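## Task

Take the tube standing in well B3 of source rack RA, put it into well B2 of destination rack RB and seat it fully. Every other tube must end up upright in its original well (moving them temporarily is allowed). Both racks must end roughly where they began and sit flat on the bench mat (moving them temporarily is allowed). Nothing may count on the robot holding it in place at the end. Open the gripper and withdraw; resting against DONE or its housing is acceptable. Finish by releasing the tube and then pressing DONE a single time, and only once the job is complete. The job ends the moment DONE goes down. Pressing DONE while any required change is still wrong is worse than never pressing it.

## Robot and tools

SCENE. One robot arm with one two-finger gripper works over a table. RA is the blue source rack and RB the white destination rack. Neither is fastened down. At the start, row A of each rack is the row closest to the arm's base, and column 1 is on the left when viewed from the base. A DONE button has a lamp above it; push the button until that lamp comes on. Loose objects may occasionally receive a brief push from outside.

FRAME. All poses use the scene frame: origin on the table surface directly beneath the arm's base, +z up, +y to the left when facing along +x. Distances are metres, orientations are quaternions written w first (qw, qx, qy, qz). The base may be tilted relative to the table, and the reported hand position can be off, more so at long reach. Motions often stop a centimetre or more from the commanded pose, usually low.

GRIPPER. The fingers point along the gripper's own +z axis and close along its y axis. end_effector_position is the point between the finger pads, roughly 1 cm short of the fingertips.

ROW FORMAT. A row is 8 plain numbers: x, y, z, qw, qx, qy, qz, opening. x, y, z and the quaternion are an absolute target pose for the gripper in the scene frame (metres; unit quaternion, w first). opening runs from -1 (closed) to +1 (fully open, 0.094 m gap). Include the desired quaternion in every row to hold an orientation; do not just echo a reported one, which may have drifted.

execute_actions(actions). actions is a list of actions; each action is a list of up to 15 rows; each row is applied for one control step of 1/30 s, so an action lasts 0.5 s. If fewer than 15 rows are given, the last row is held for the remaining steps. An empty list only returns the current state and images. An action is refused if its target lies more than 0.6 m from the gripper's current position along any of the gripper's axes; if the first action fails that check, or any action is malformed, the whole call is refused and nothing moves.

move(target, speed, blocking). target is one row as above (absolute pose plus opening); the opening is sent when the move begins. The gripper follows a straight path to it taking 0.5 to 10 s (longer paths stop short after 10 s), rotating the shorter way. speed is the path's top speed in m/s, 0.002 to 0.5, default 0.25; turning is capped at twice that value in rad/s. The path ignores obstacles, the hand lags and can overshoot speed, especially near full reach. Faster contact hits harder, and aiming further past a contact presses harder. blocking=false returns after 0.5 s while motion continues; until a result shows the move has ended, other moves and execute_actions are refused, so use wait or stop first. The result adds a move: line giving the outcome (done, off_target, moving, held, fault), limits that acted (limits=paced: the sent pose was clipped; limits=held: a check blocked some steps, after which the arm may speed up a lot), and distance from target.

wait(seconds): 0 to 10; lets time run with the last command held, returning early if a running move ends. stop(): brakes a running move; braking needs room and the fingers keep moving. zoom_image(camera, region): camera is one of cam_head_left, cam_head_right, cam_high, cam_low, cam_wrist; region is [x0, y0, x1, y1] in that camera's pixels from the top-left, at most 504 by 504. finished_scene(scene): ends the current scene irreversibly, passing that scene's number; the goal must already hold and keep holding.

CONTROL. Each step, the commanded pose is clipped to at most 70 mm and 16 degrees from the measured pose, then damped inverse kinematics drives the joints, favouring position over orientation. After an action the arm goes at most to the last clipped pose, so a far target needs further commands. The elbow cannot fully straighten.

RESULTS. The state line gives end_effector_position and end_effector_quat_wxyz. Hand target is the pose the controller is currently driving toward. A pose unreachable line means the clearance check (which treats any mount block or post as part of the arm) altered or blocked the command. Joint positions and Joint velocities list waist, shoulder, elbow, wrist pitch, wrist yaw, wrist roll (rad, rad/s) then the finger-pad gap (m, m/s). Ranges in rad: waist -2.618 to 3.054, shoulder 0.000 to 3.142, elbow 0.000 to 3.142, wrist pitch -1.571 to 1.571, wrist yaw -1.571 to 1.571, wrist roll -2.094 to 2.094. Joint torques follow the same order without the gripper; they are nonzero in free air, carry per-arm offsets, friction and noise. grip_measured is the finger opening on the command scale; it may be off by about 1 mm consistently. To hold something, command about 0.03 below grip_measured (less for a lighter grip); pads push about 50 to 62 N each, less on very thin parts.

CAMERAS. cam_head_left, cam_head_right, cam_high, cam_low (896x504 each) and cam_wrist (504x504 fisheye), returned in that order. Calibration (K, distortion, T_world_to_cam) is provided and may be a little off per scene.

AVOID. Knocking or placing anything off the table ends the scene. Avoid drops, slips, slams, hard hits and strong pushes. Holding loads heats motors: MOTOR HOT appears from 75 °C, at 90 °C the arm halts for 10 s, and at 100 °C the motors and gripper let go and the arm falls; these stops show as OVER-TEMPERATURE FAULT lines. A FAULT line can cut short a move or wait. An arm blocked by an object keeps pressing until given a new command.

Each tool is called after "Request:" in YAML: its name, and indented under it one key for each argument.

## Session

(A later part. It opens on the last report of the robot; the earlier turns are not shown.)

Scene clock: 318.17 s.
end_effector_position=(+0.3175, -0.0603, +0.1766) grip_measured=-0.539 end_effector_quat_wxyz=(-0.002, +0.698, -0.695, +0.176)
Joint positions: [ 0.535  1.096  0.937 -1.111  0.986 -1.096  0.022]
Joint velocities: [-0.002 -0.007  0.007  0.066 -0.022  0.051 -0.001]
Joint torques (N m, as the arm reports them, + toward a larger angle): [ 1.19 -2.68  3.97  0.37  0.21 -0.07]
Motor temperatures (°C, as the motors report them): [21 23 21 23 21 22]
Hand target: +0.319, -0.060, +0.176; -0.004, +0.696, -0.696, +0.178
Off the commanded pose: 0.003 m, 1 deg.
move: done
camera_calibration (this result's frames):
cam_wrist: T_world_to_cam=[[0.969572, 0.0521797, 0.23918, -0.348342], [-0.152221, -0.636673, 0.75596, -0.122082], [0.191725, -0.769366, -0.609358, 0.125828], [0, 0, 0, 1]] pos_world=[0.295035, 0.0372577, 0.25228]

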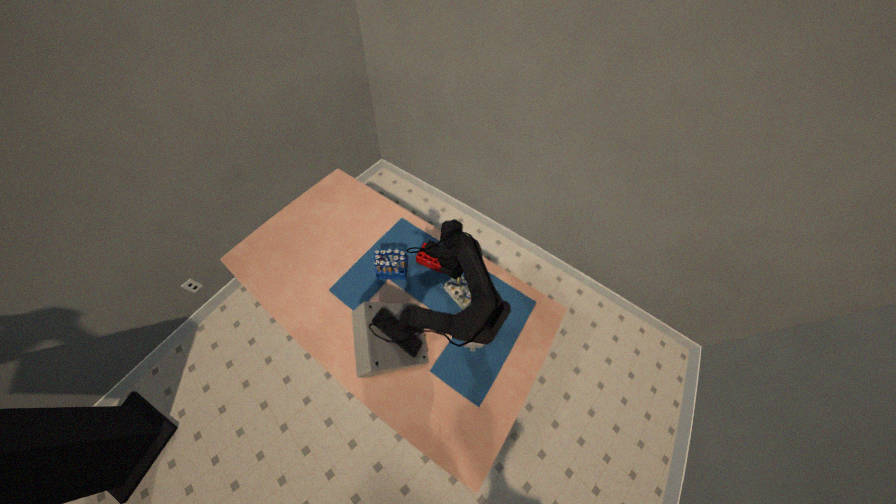

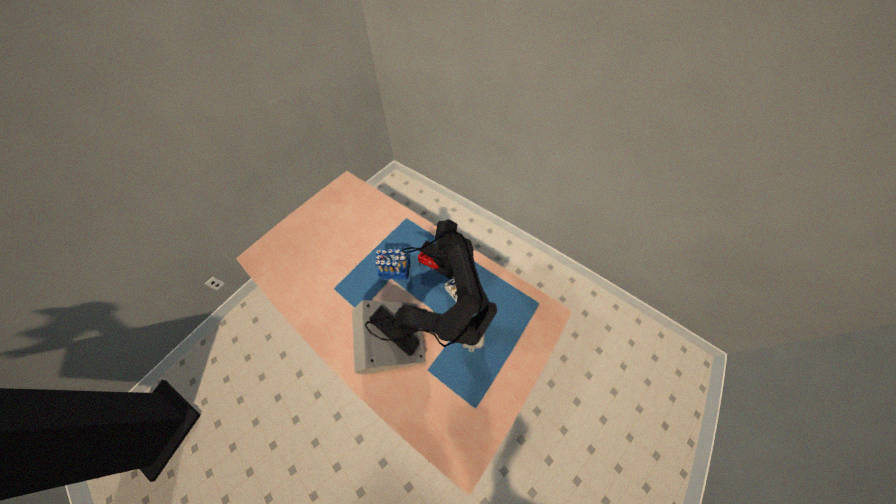

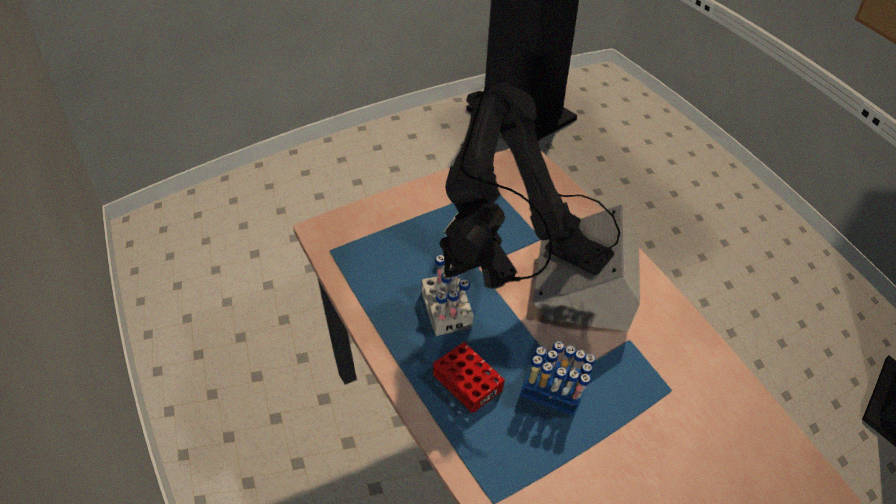

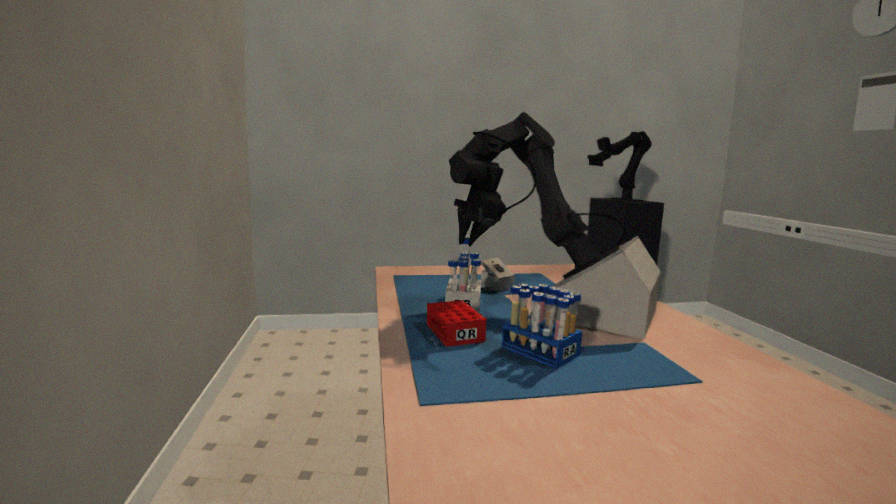

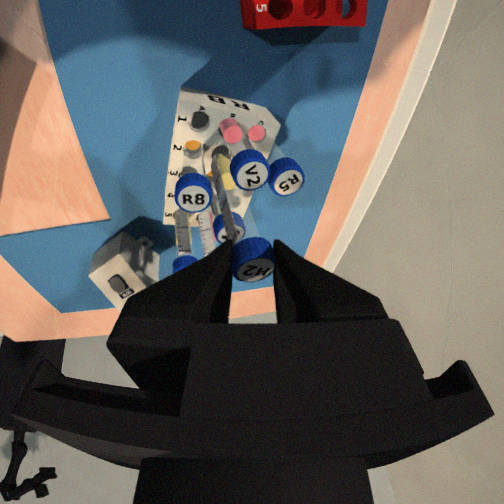

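Tip points at the hole. Small step down.

Request:
move:
  target: [0.320,-0.058,0.148,-0.006,0.696,-0.696,0.173,-0.6]
  speed: 0.015

Scene clock: 323.83 s.
end_effector_position=(+0.3195, -0.0609, +0.1484) grip_measured=-0.539 end_effector_quat_wxyz=(+0.006, +0.699, -0.692, +0.180)
Joint positions: [ 0.439  1.096  0.838 -0.9    0.965 -1.247  0.022]
Joint velocities: [-0.012 -0.002 -0.012 -0.007 -0.007 -0.037 -0.   ]
Joint torques (N m, as the arm reports them, + toward a larger angle): [ 1.1  -4.42  3.91  0.4  -0.07 -0.1 ]
Motor temperatures (°C, as the motors report them): [21 23 21 23 21 22]
Hand target: +0.320, -0.059, +0.148; -0.005, +0.696, -0.696, +0.174
Off the commanded pose: 0.003 m, 2 deg.
move: done
camera_calibration (this result's frames):
cam_wrist: T_world_to_cam=[[0.97105, 0.0584614, 0.231614, -0.342414], [-0.145639, -0.623654, 0.768013, -0.103923], [0.189346, -0.779511, -0.597085, 0.106077], [0, 0, 0, 1]] pos_world=[0.29728, 0.0378948, 0.222459]

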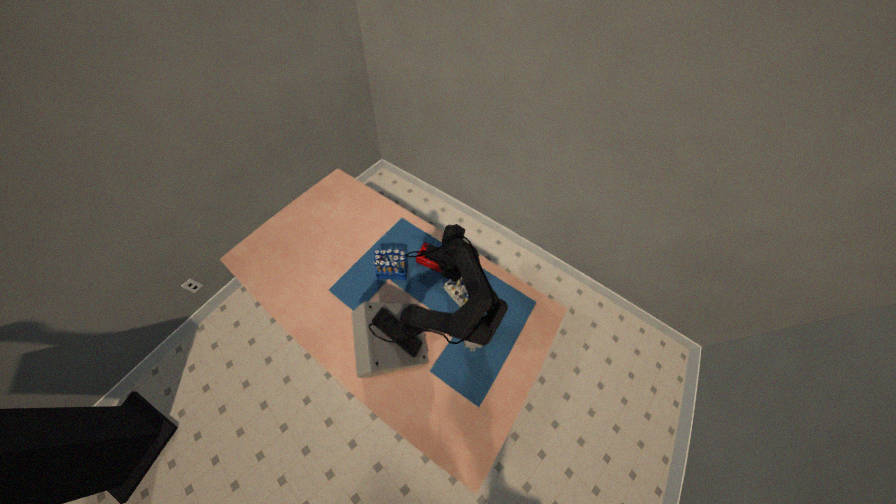

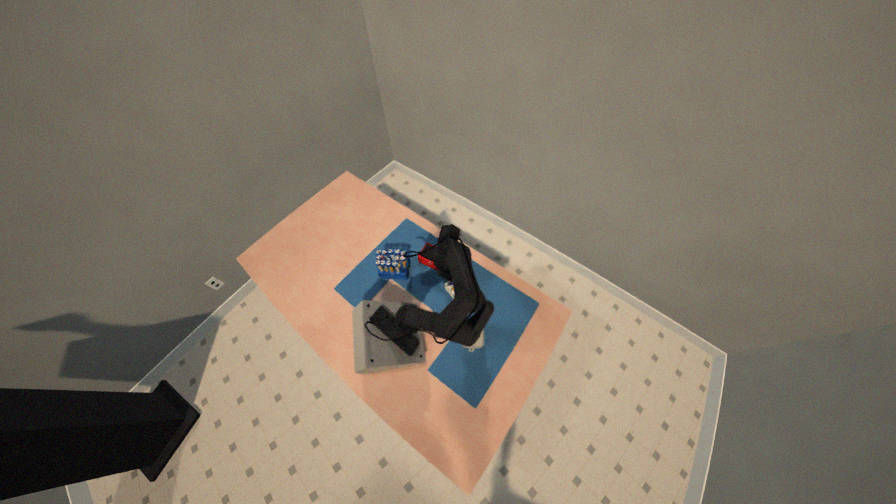

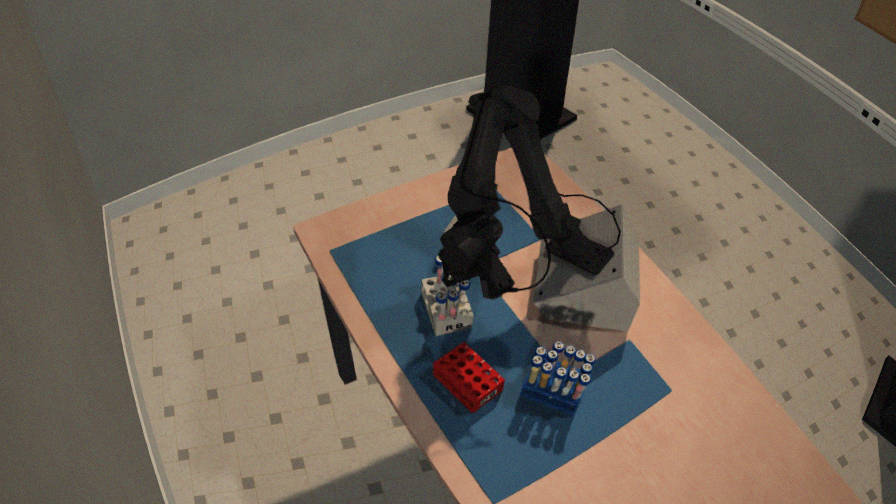

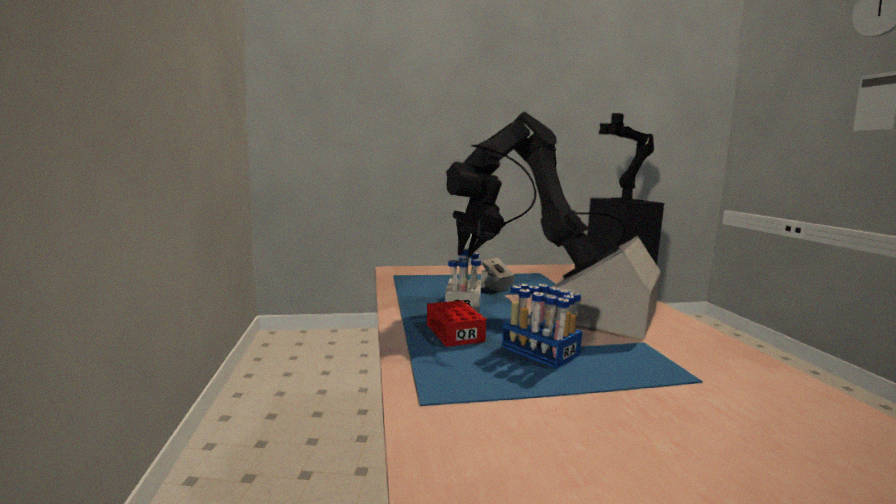

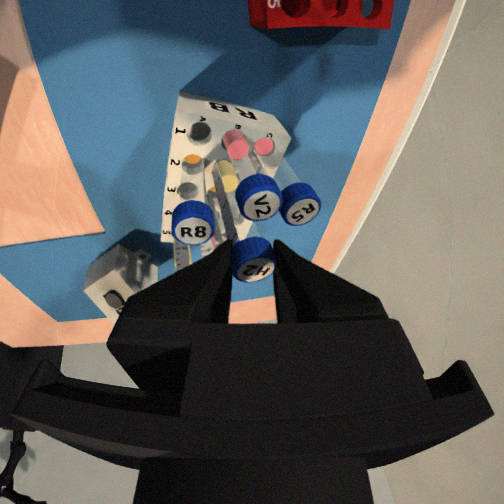

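Request:
move:
  target: [0.320,-0.058,0.138,-0.006,0.696,-0.696,0.173,-0.6]
  speed: 0.015

Request:
move:
  target: [0.320,-0.058,0.138,-0.006,0.696,-0.696,0.173,-0.4]

Request:
move:
  target: [0.320,-0.09,0.2,0,0.707,-0.707,0,-1]
  speed: 0.06

Request:
zoom_image:
  camera: "cam_low"
  region: [410,200,530,320]

Scene clock: 331.47 s.
end_effector_position=(+0.3197, -0.0610, +0.1384) grip_measured=-0.539 end_effector_quat_wxyz=(+0.007, +0.699, -0.692, +0.180)
Joint positions: [ 0.407  1.096  0.801 -0.823  0.954 -1.296  0.022]
Joint velocities: [ 0.002 -0.012 -0.002  0.051 -0.022 -0.037 -0.   ]
Joint torques (N m, as the arm reports them, + toward a larger angle): [ 1.15 -4.69  3.72  0.43 -0.13 -0.02]
Motor temperatures (°C, as the motors report them): [21 23 21 23 21 22]
Hand target: +0.320, -0.058, +0.138; -0.005, +0.696, -0.696, +0.174
Off the commanded pose: 0.003 m, 2 deg.
move: done
camera_calibration (this result's frames):
cam_wrist: T_world_to_cam=[[0.971059, 0.0578654, 0.231725, -0.340348], [-0.146476, -0.622049, 0.769155, -0.0960918], [0.188652, -0.780837, -0.595571, 0.0998982], [0, 0, 0, 1]] pos_world=[0.297577, 0.0379247, 0.212273]

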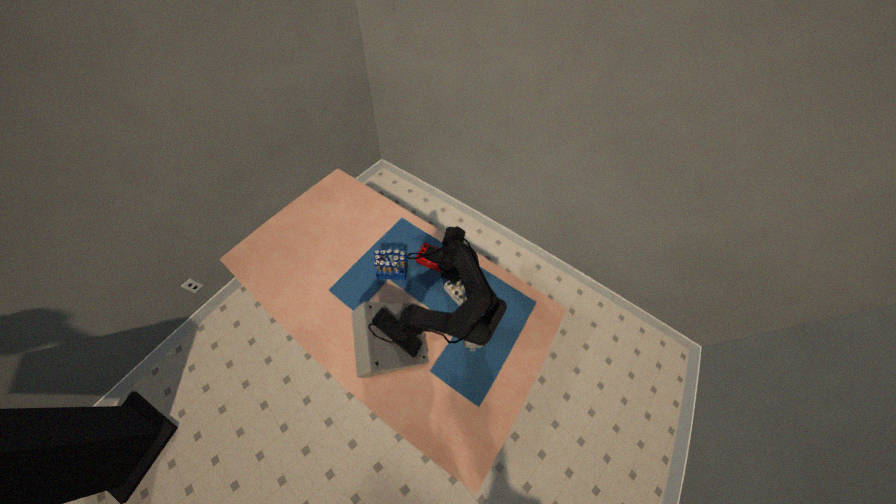

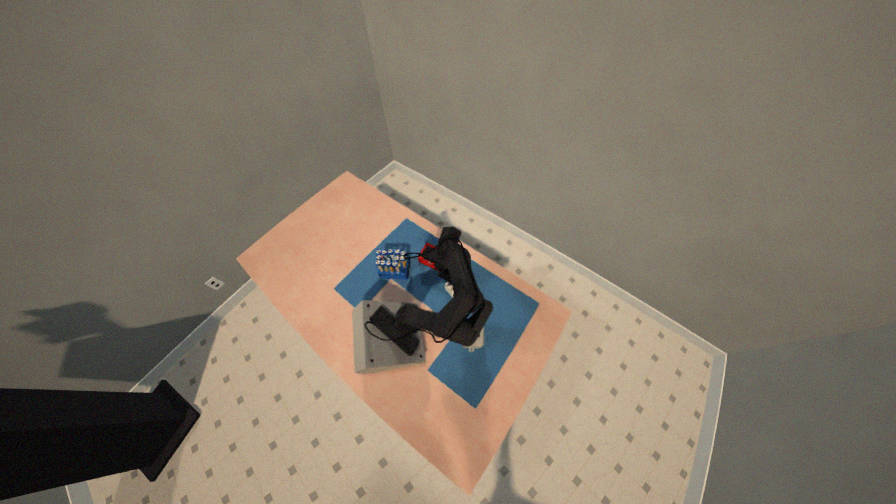

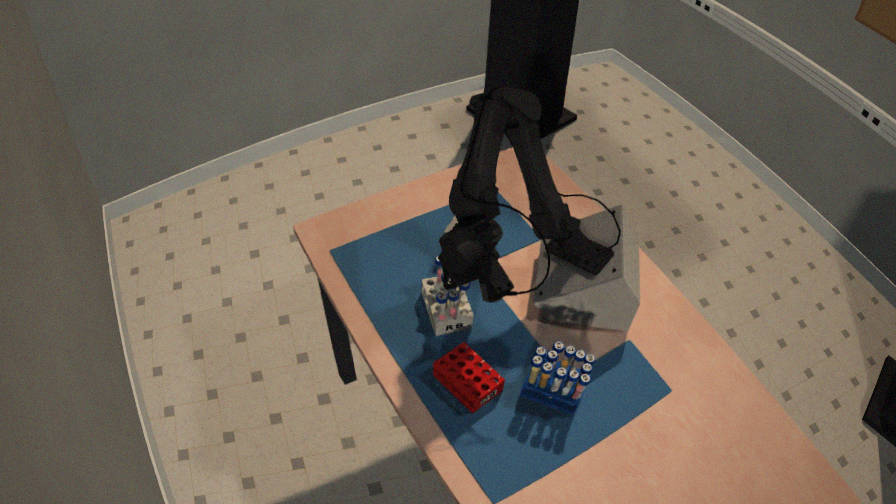

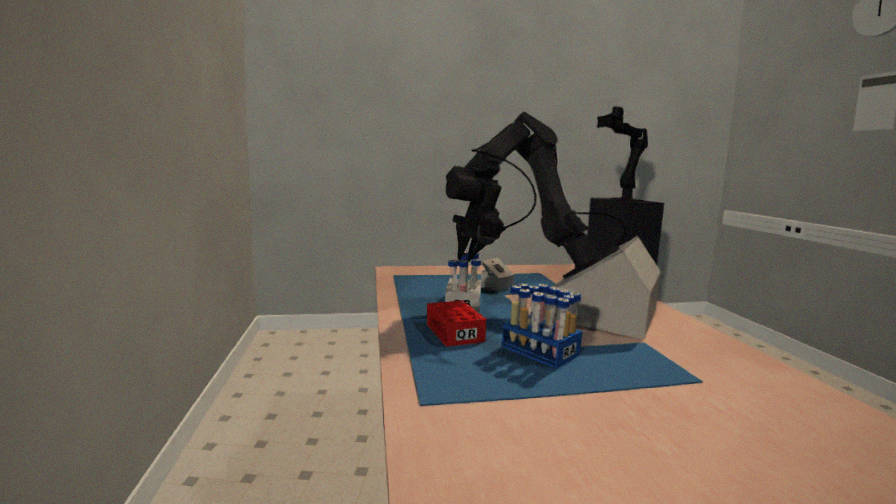

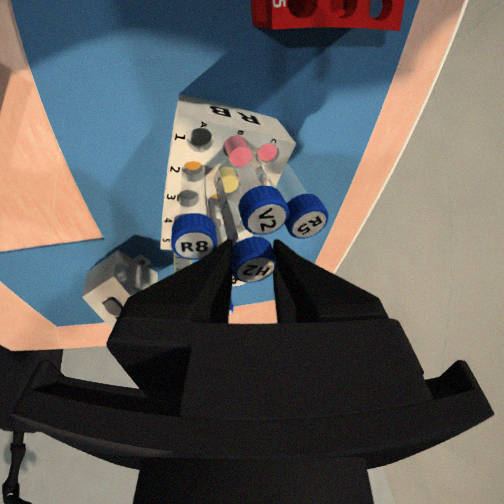

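Scene clock: 332.17 s.
end_effector_position=(+0.3194, -0.0583, +0.1376) grip_measured=-0.402 end_effector_quat_wxyz=(+0.003, +0.700, -0.693, +0.174)
Joint positions: [ 0.407  1.096  0.801 -0.821  0.938 -1.298  0.028]
Joint velocities: [ 0.007 -0.002  0.007 -0.051  0.022  0.022 -0.   ]
Joint torques (N m, as the arm reports them, + toward a larger angle): [ 1.22 -4.66  3.76  0.44  0.05 -0.05]
Motor temperatures (°C, as the motors report them): [21 23 21 23 21 22]
Hand target: +0.320, -0.058, +0.138; -0.006, +0.696, -0.696, +0.173
Off the commanded pose: 0.001 m, 1 deg.
move: done
camera_calibration (this result's frames):
cam_wrist: T_world_to_cam=[[0.971636, 0.0566828, 0.229588, -0.340055], [-0.1426, -0.634045, 0.760034, -0.0945208], [0.18865, -0.771216, -0.607978, 0.103854], [0, 0, 0, 1]] pos_world=[0.297339, 0.0394386, 0.213053]

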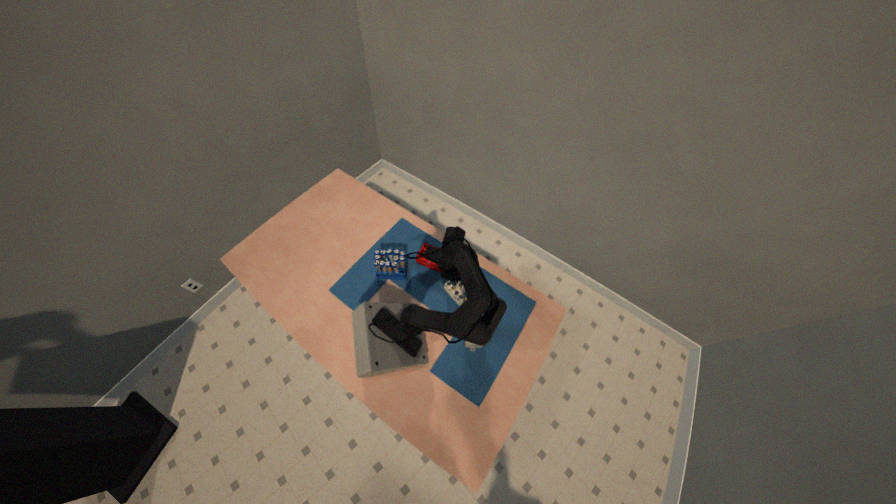

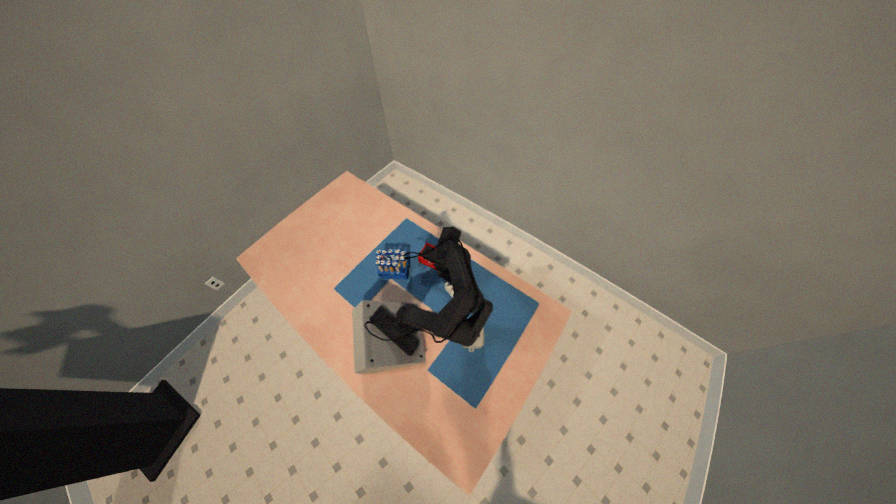

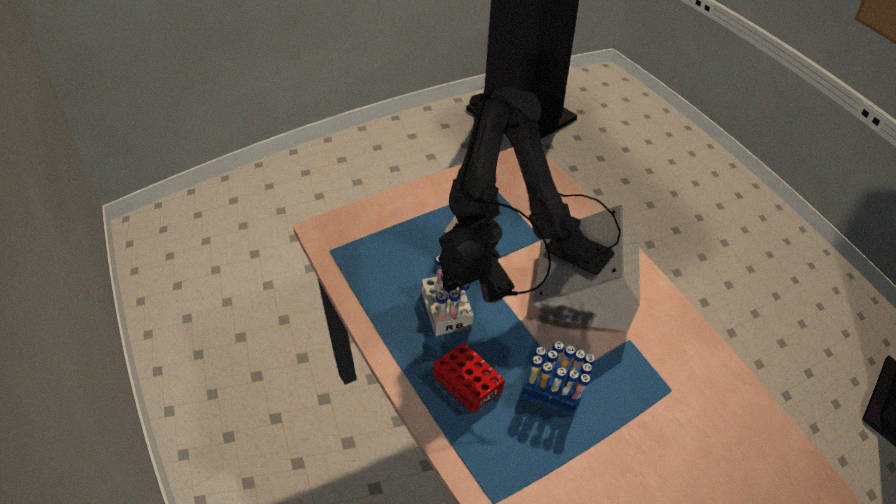

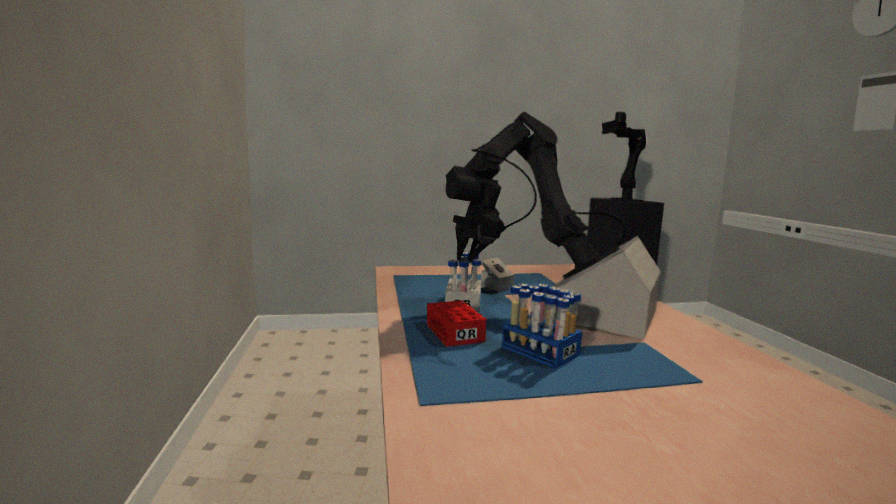

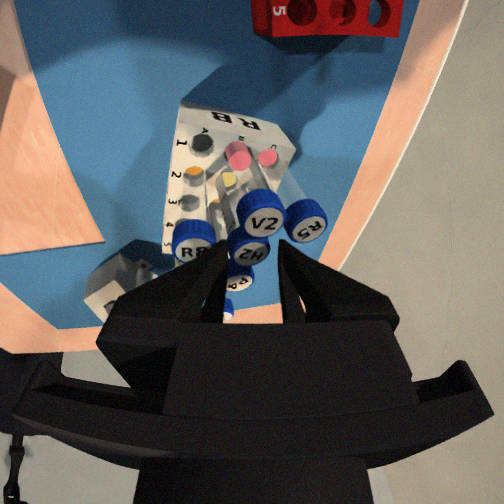

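Scene clock: 335.53 s.
end_effector_position=(+0.3171, -0.0903, +0.1958) grip_measured=-0.989 end_effector_quat_wxyz=(+0.005, +0.705, -0.709, +0.010)
Joint positions: [ 0.244  1.111  1.23  -1.328  0.59  -1.33   0.001]
Joint velocities: [-0.012  0.002  0.007  0.022 -0.051 -0.007 -0.   ]
Joint torques (N m, as the arm reports them, + toward a larger angle): [ 0.79 -3.24  6.21 -0.02 -0.19 -0.1 ]
Motor temperatures (°C, as the motors report them): [21 23 21 23 21 22]
Hand target: +0.320, -0.090, +0.199; +0.002, +0.708, -0.706, +0.003
Off the commanded pose: 0.005 m, 1 deg.
move: done
camera_calibration (this result's frames):
cam_wrist: T_world_to_cam=[[0.999895, 0.0141026, 0.00338604, -0.317857], [0.00911479, -0.792627, 0.609639, -0.192363], [0.0112814, -0.609544, -0.792672, 0.222098], [0, 0, 0, 1]] pos_world=[0.317071, -0.0126109, 0.294399]

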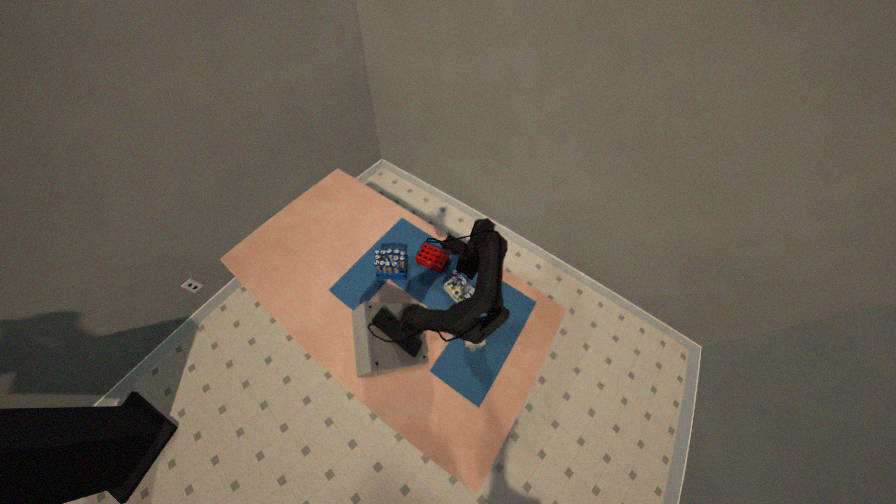

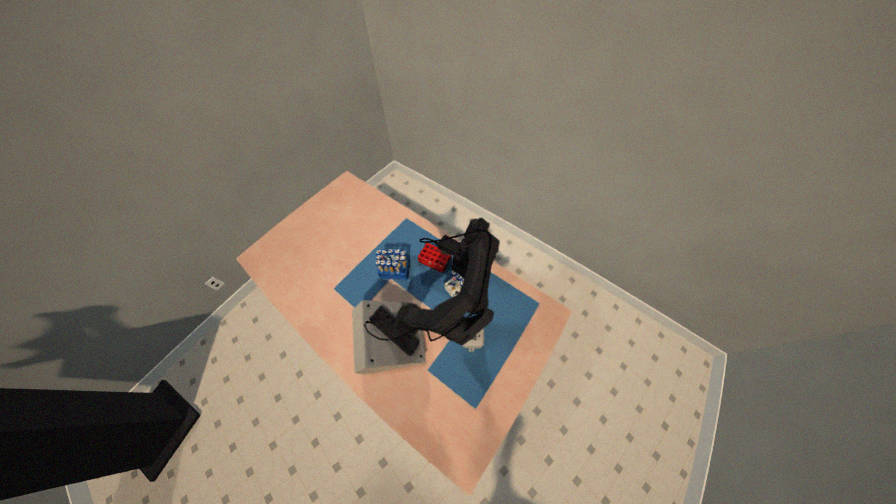

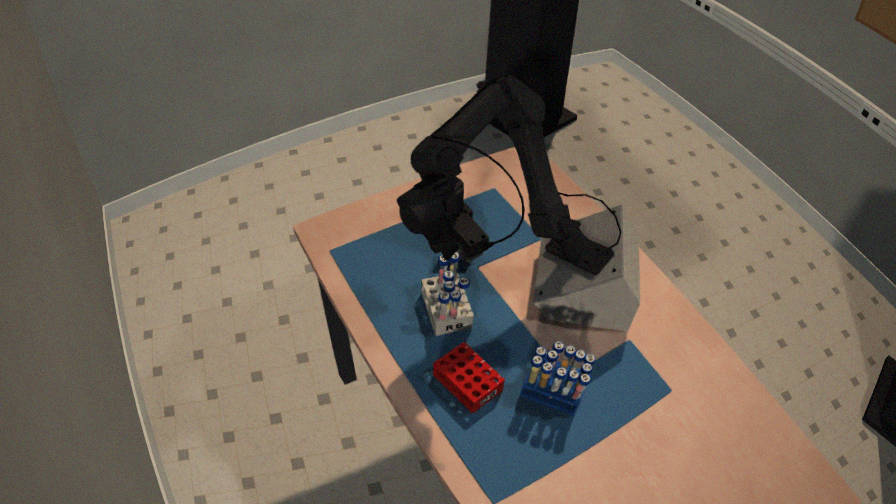

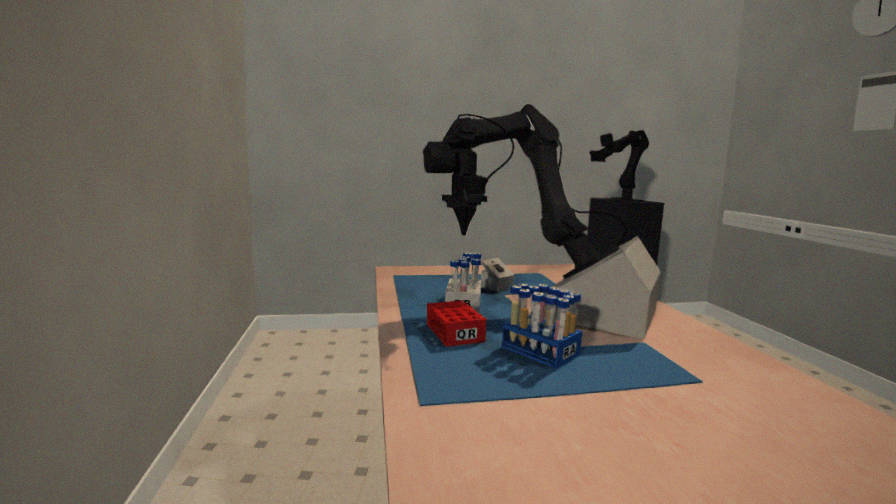

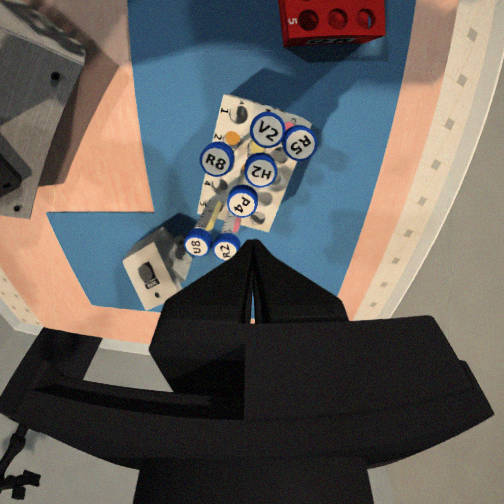

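Region (410, 200, 530, 320) of cam_low's 896x504 image, scaled by 4.200, with more detail than that image has.

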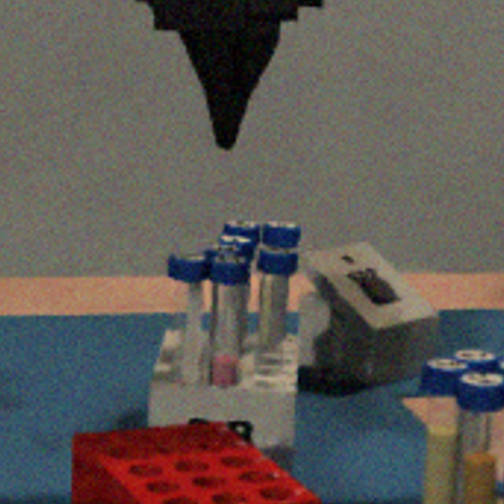

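Request:
move:
  target: [0.172,-0.228,0.16,0,0.866,-0.5,0,-1]
  speed: 0.12

Request:
move:
  target: [0.172,-0.228,0.095,0,0.866,-0.5,0,-1]
  speed: 0.05

Scene clock: 346.37 s.
end_effector_position=(+0.1730, -0.2263, +0.1645) grip_measured=-0.989 end_effector_quat_wxyz=(+0.274, +0.731, -0.625, +0.015)
Joint positions: [-0.455  0.782  0.853 -1.175  0.761 -2.074  0.001]
Joint velocities: [ 0.002 -0.012 -0.017 -0.007  0.051 -0.051  0.001]
Joint torques (N m, as the arm reports them, + toward a larger angle): [-0.96 -3.45  3.93 -0.13  0.4  -0.15]
Motor temperatures (°C, as the motors report them): [21 23 21 23 21 22]
Hand target: +0.169, -0.227, +0.162; +0.284, +0.733, -0.618, +0.007
Off the commanded pose: 0.005 m, 38 deg; orientation clipped at the last step of the last action.
joint sent to its limit — the command would take joint 6 (wrist roll) past its lower limit, so that joint was sent only as far as its limit.
move: off_target; limits=paced
camera_calibration (this result's frames):
cam_wrist: T_world_to_cam=[[0.916572, 0.0837847, -0.390994, -0.0766751], [0.381236, -0.478116, 0.791242, -0.302878], [-0.120647, -0.874291, -0.47017, 0.0258258], [0, 0, 0, 1]] pos_world=[0.188862, -0.115808, 0.221813]

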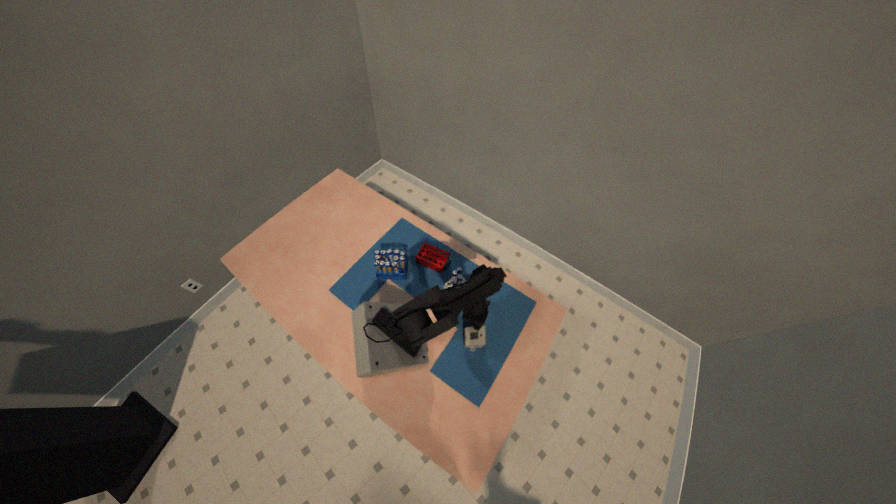

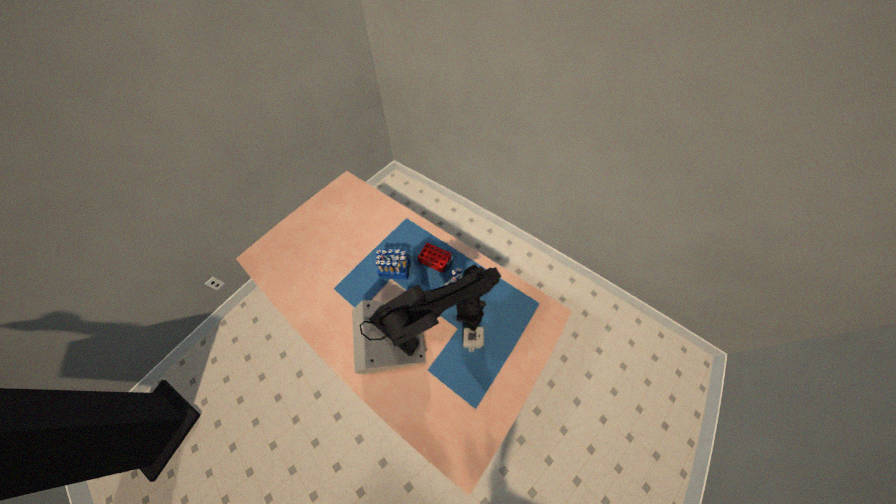

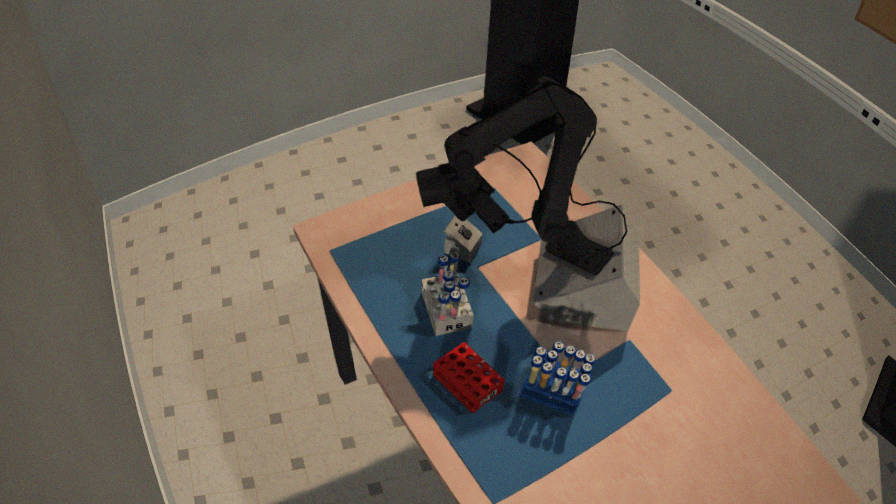

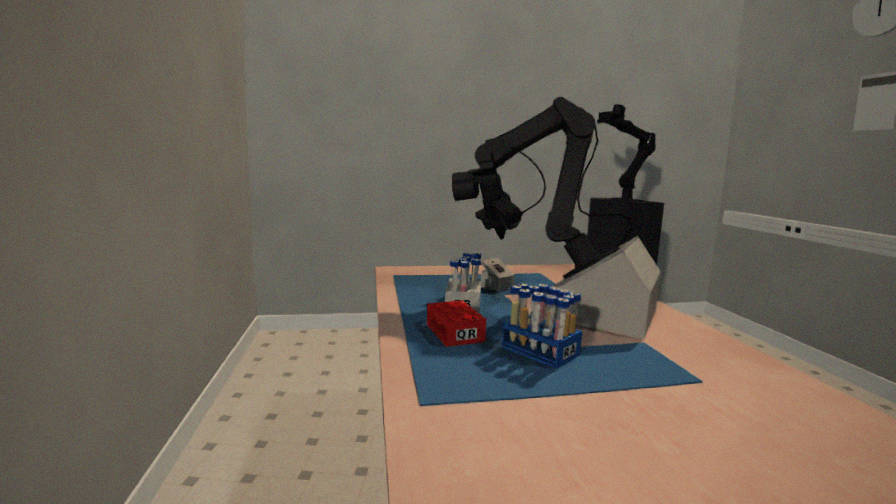

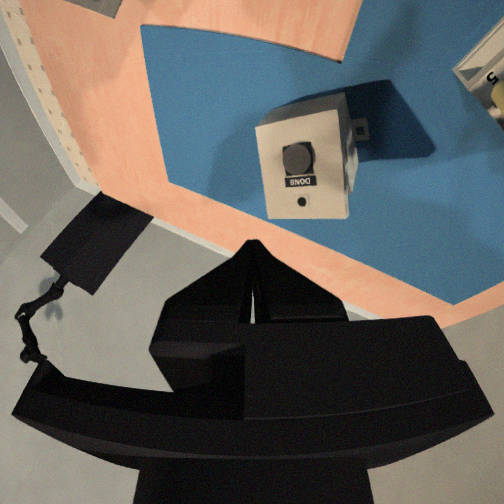

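Scene clock: 353.23 s.
end_effector_position=(+0.1770, -0.2299, +0.0983) grip_measured=-0.989 end_effector_quat_wxyz=(+0.269, +0.691, -0.670, -0.004)
Joint positions: [-0.591  0.969  0.747 -0.861  0.666 -2.074  0.001]
Joint velocities: [-0.007 -0.017  0.002  0.007 -0.037 -0.022  0.001]
Joint torques (N m, as the arm reports them, + toward a larger angle): [-0.73 -4.47  3.51 -0.15  0.25 -0.09]
Motor temperatures (°C, as the motors report them): [21 23 21 23 21 22]
Hand target: +0.173, -0.229, +0.095; +0.271, +0.695, -0.666, -0.015
Off the commanded pose: 0.006 m, 42 deg; orientation clipped at the last step of the last action.
joint sent to its limit — the command would take joint 6 (wrist roll) past its lower limit, so that joint was sent only as far as its limit.
move: off_target; limits=paced
camera_calibration (this result's frames):
cam_wrist: T_world_to_cam=[[0.921812, -0.0276929, -0.386647, -0.132958], [0.31411, -0.531131, 0.786915, -0.253599], [-0.227152, -0.846837, -0.480904, 0.0182284], [0, 0, 0, 1]] pos_world=[0.206361, -0.12294, 0.156919]

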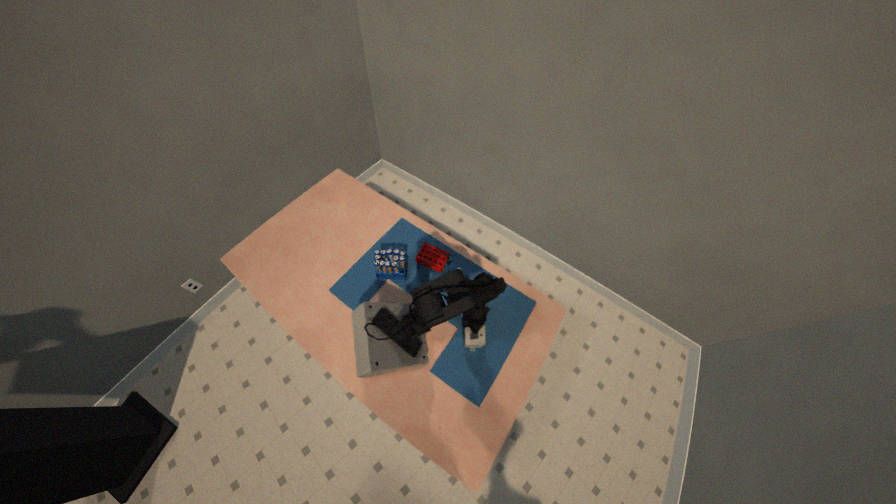

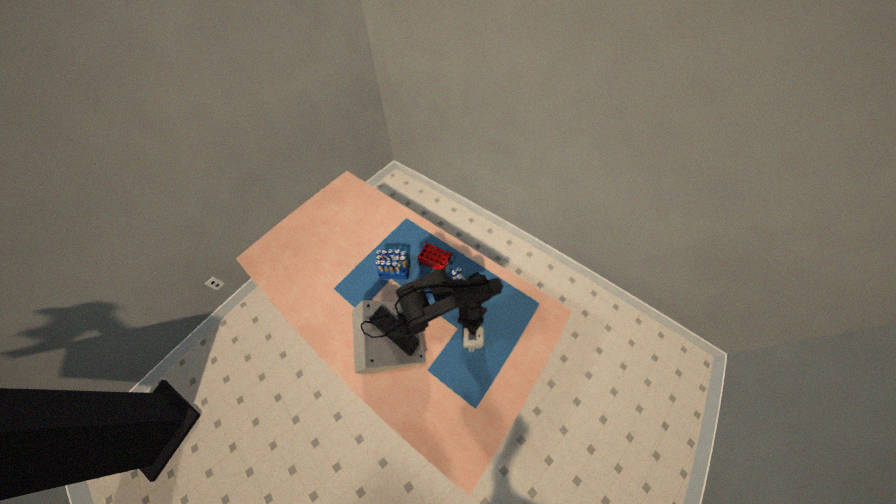

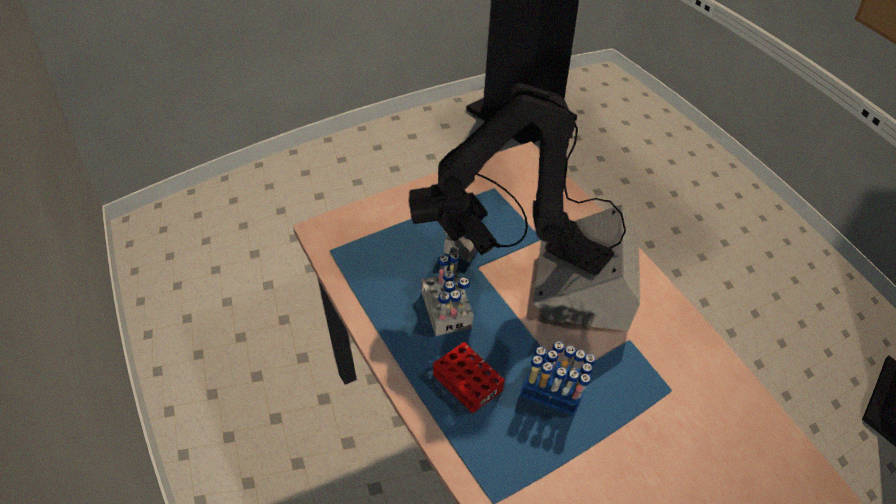

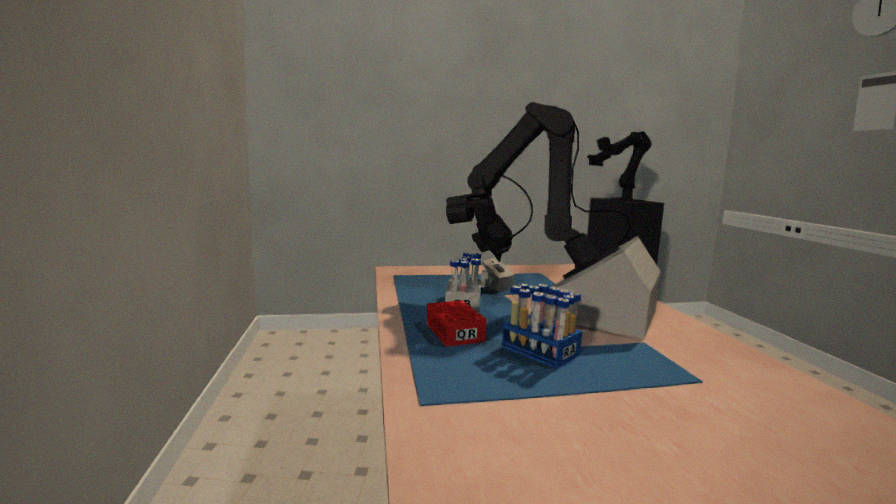

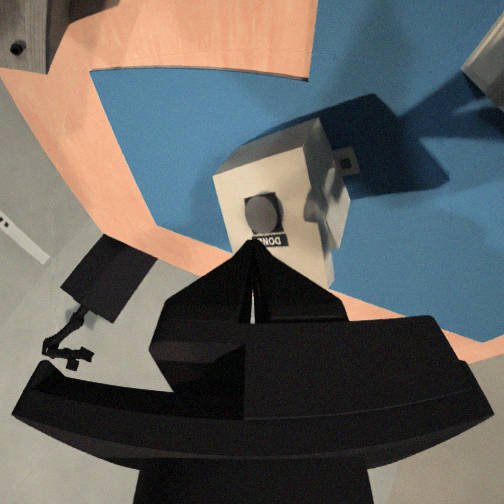

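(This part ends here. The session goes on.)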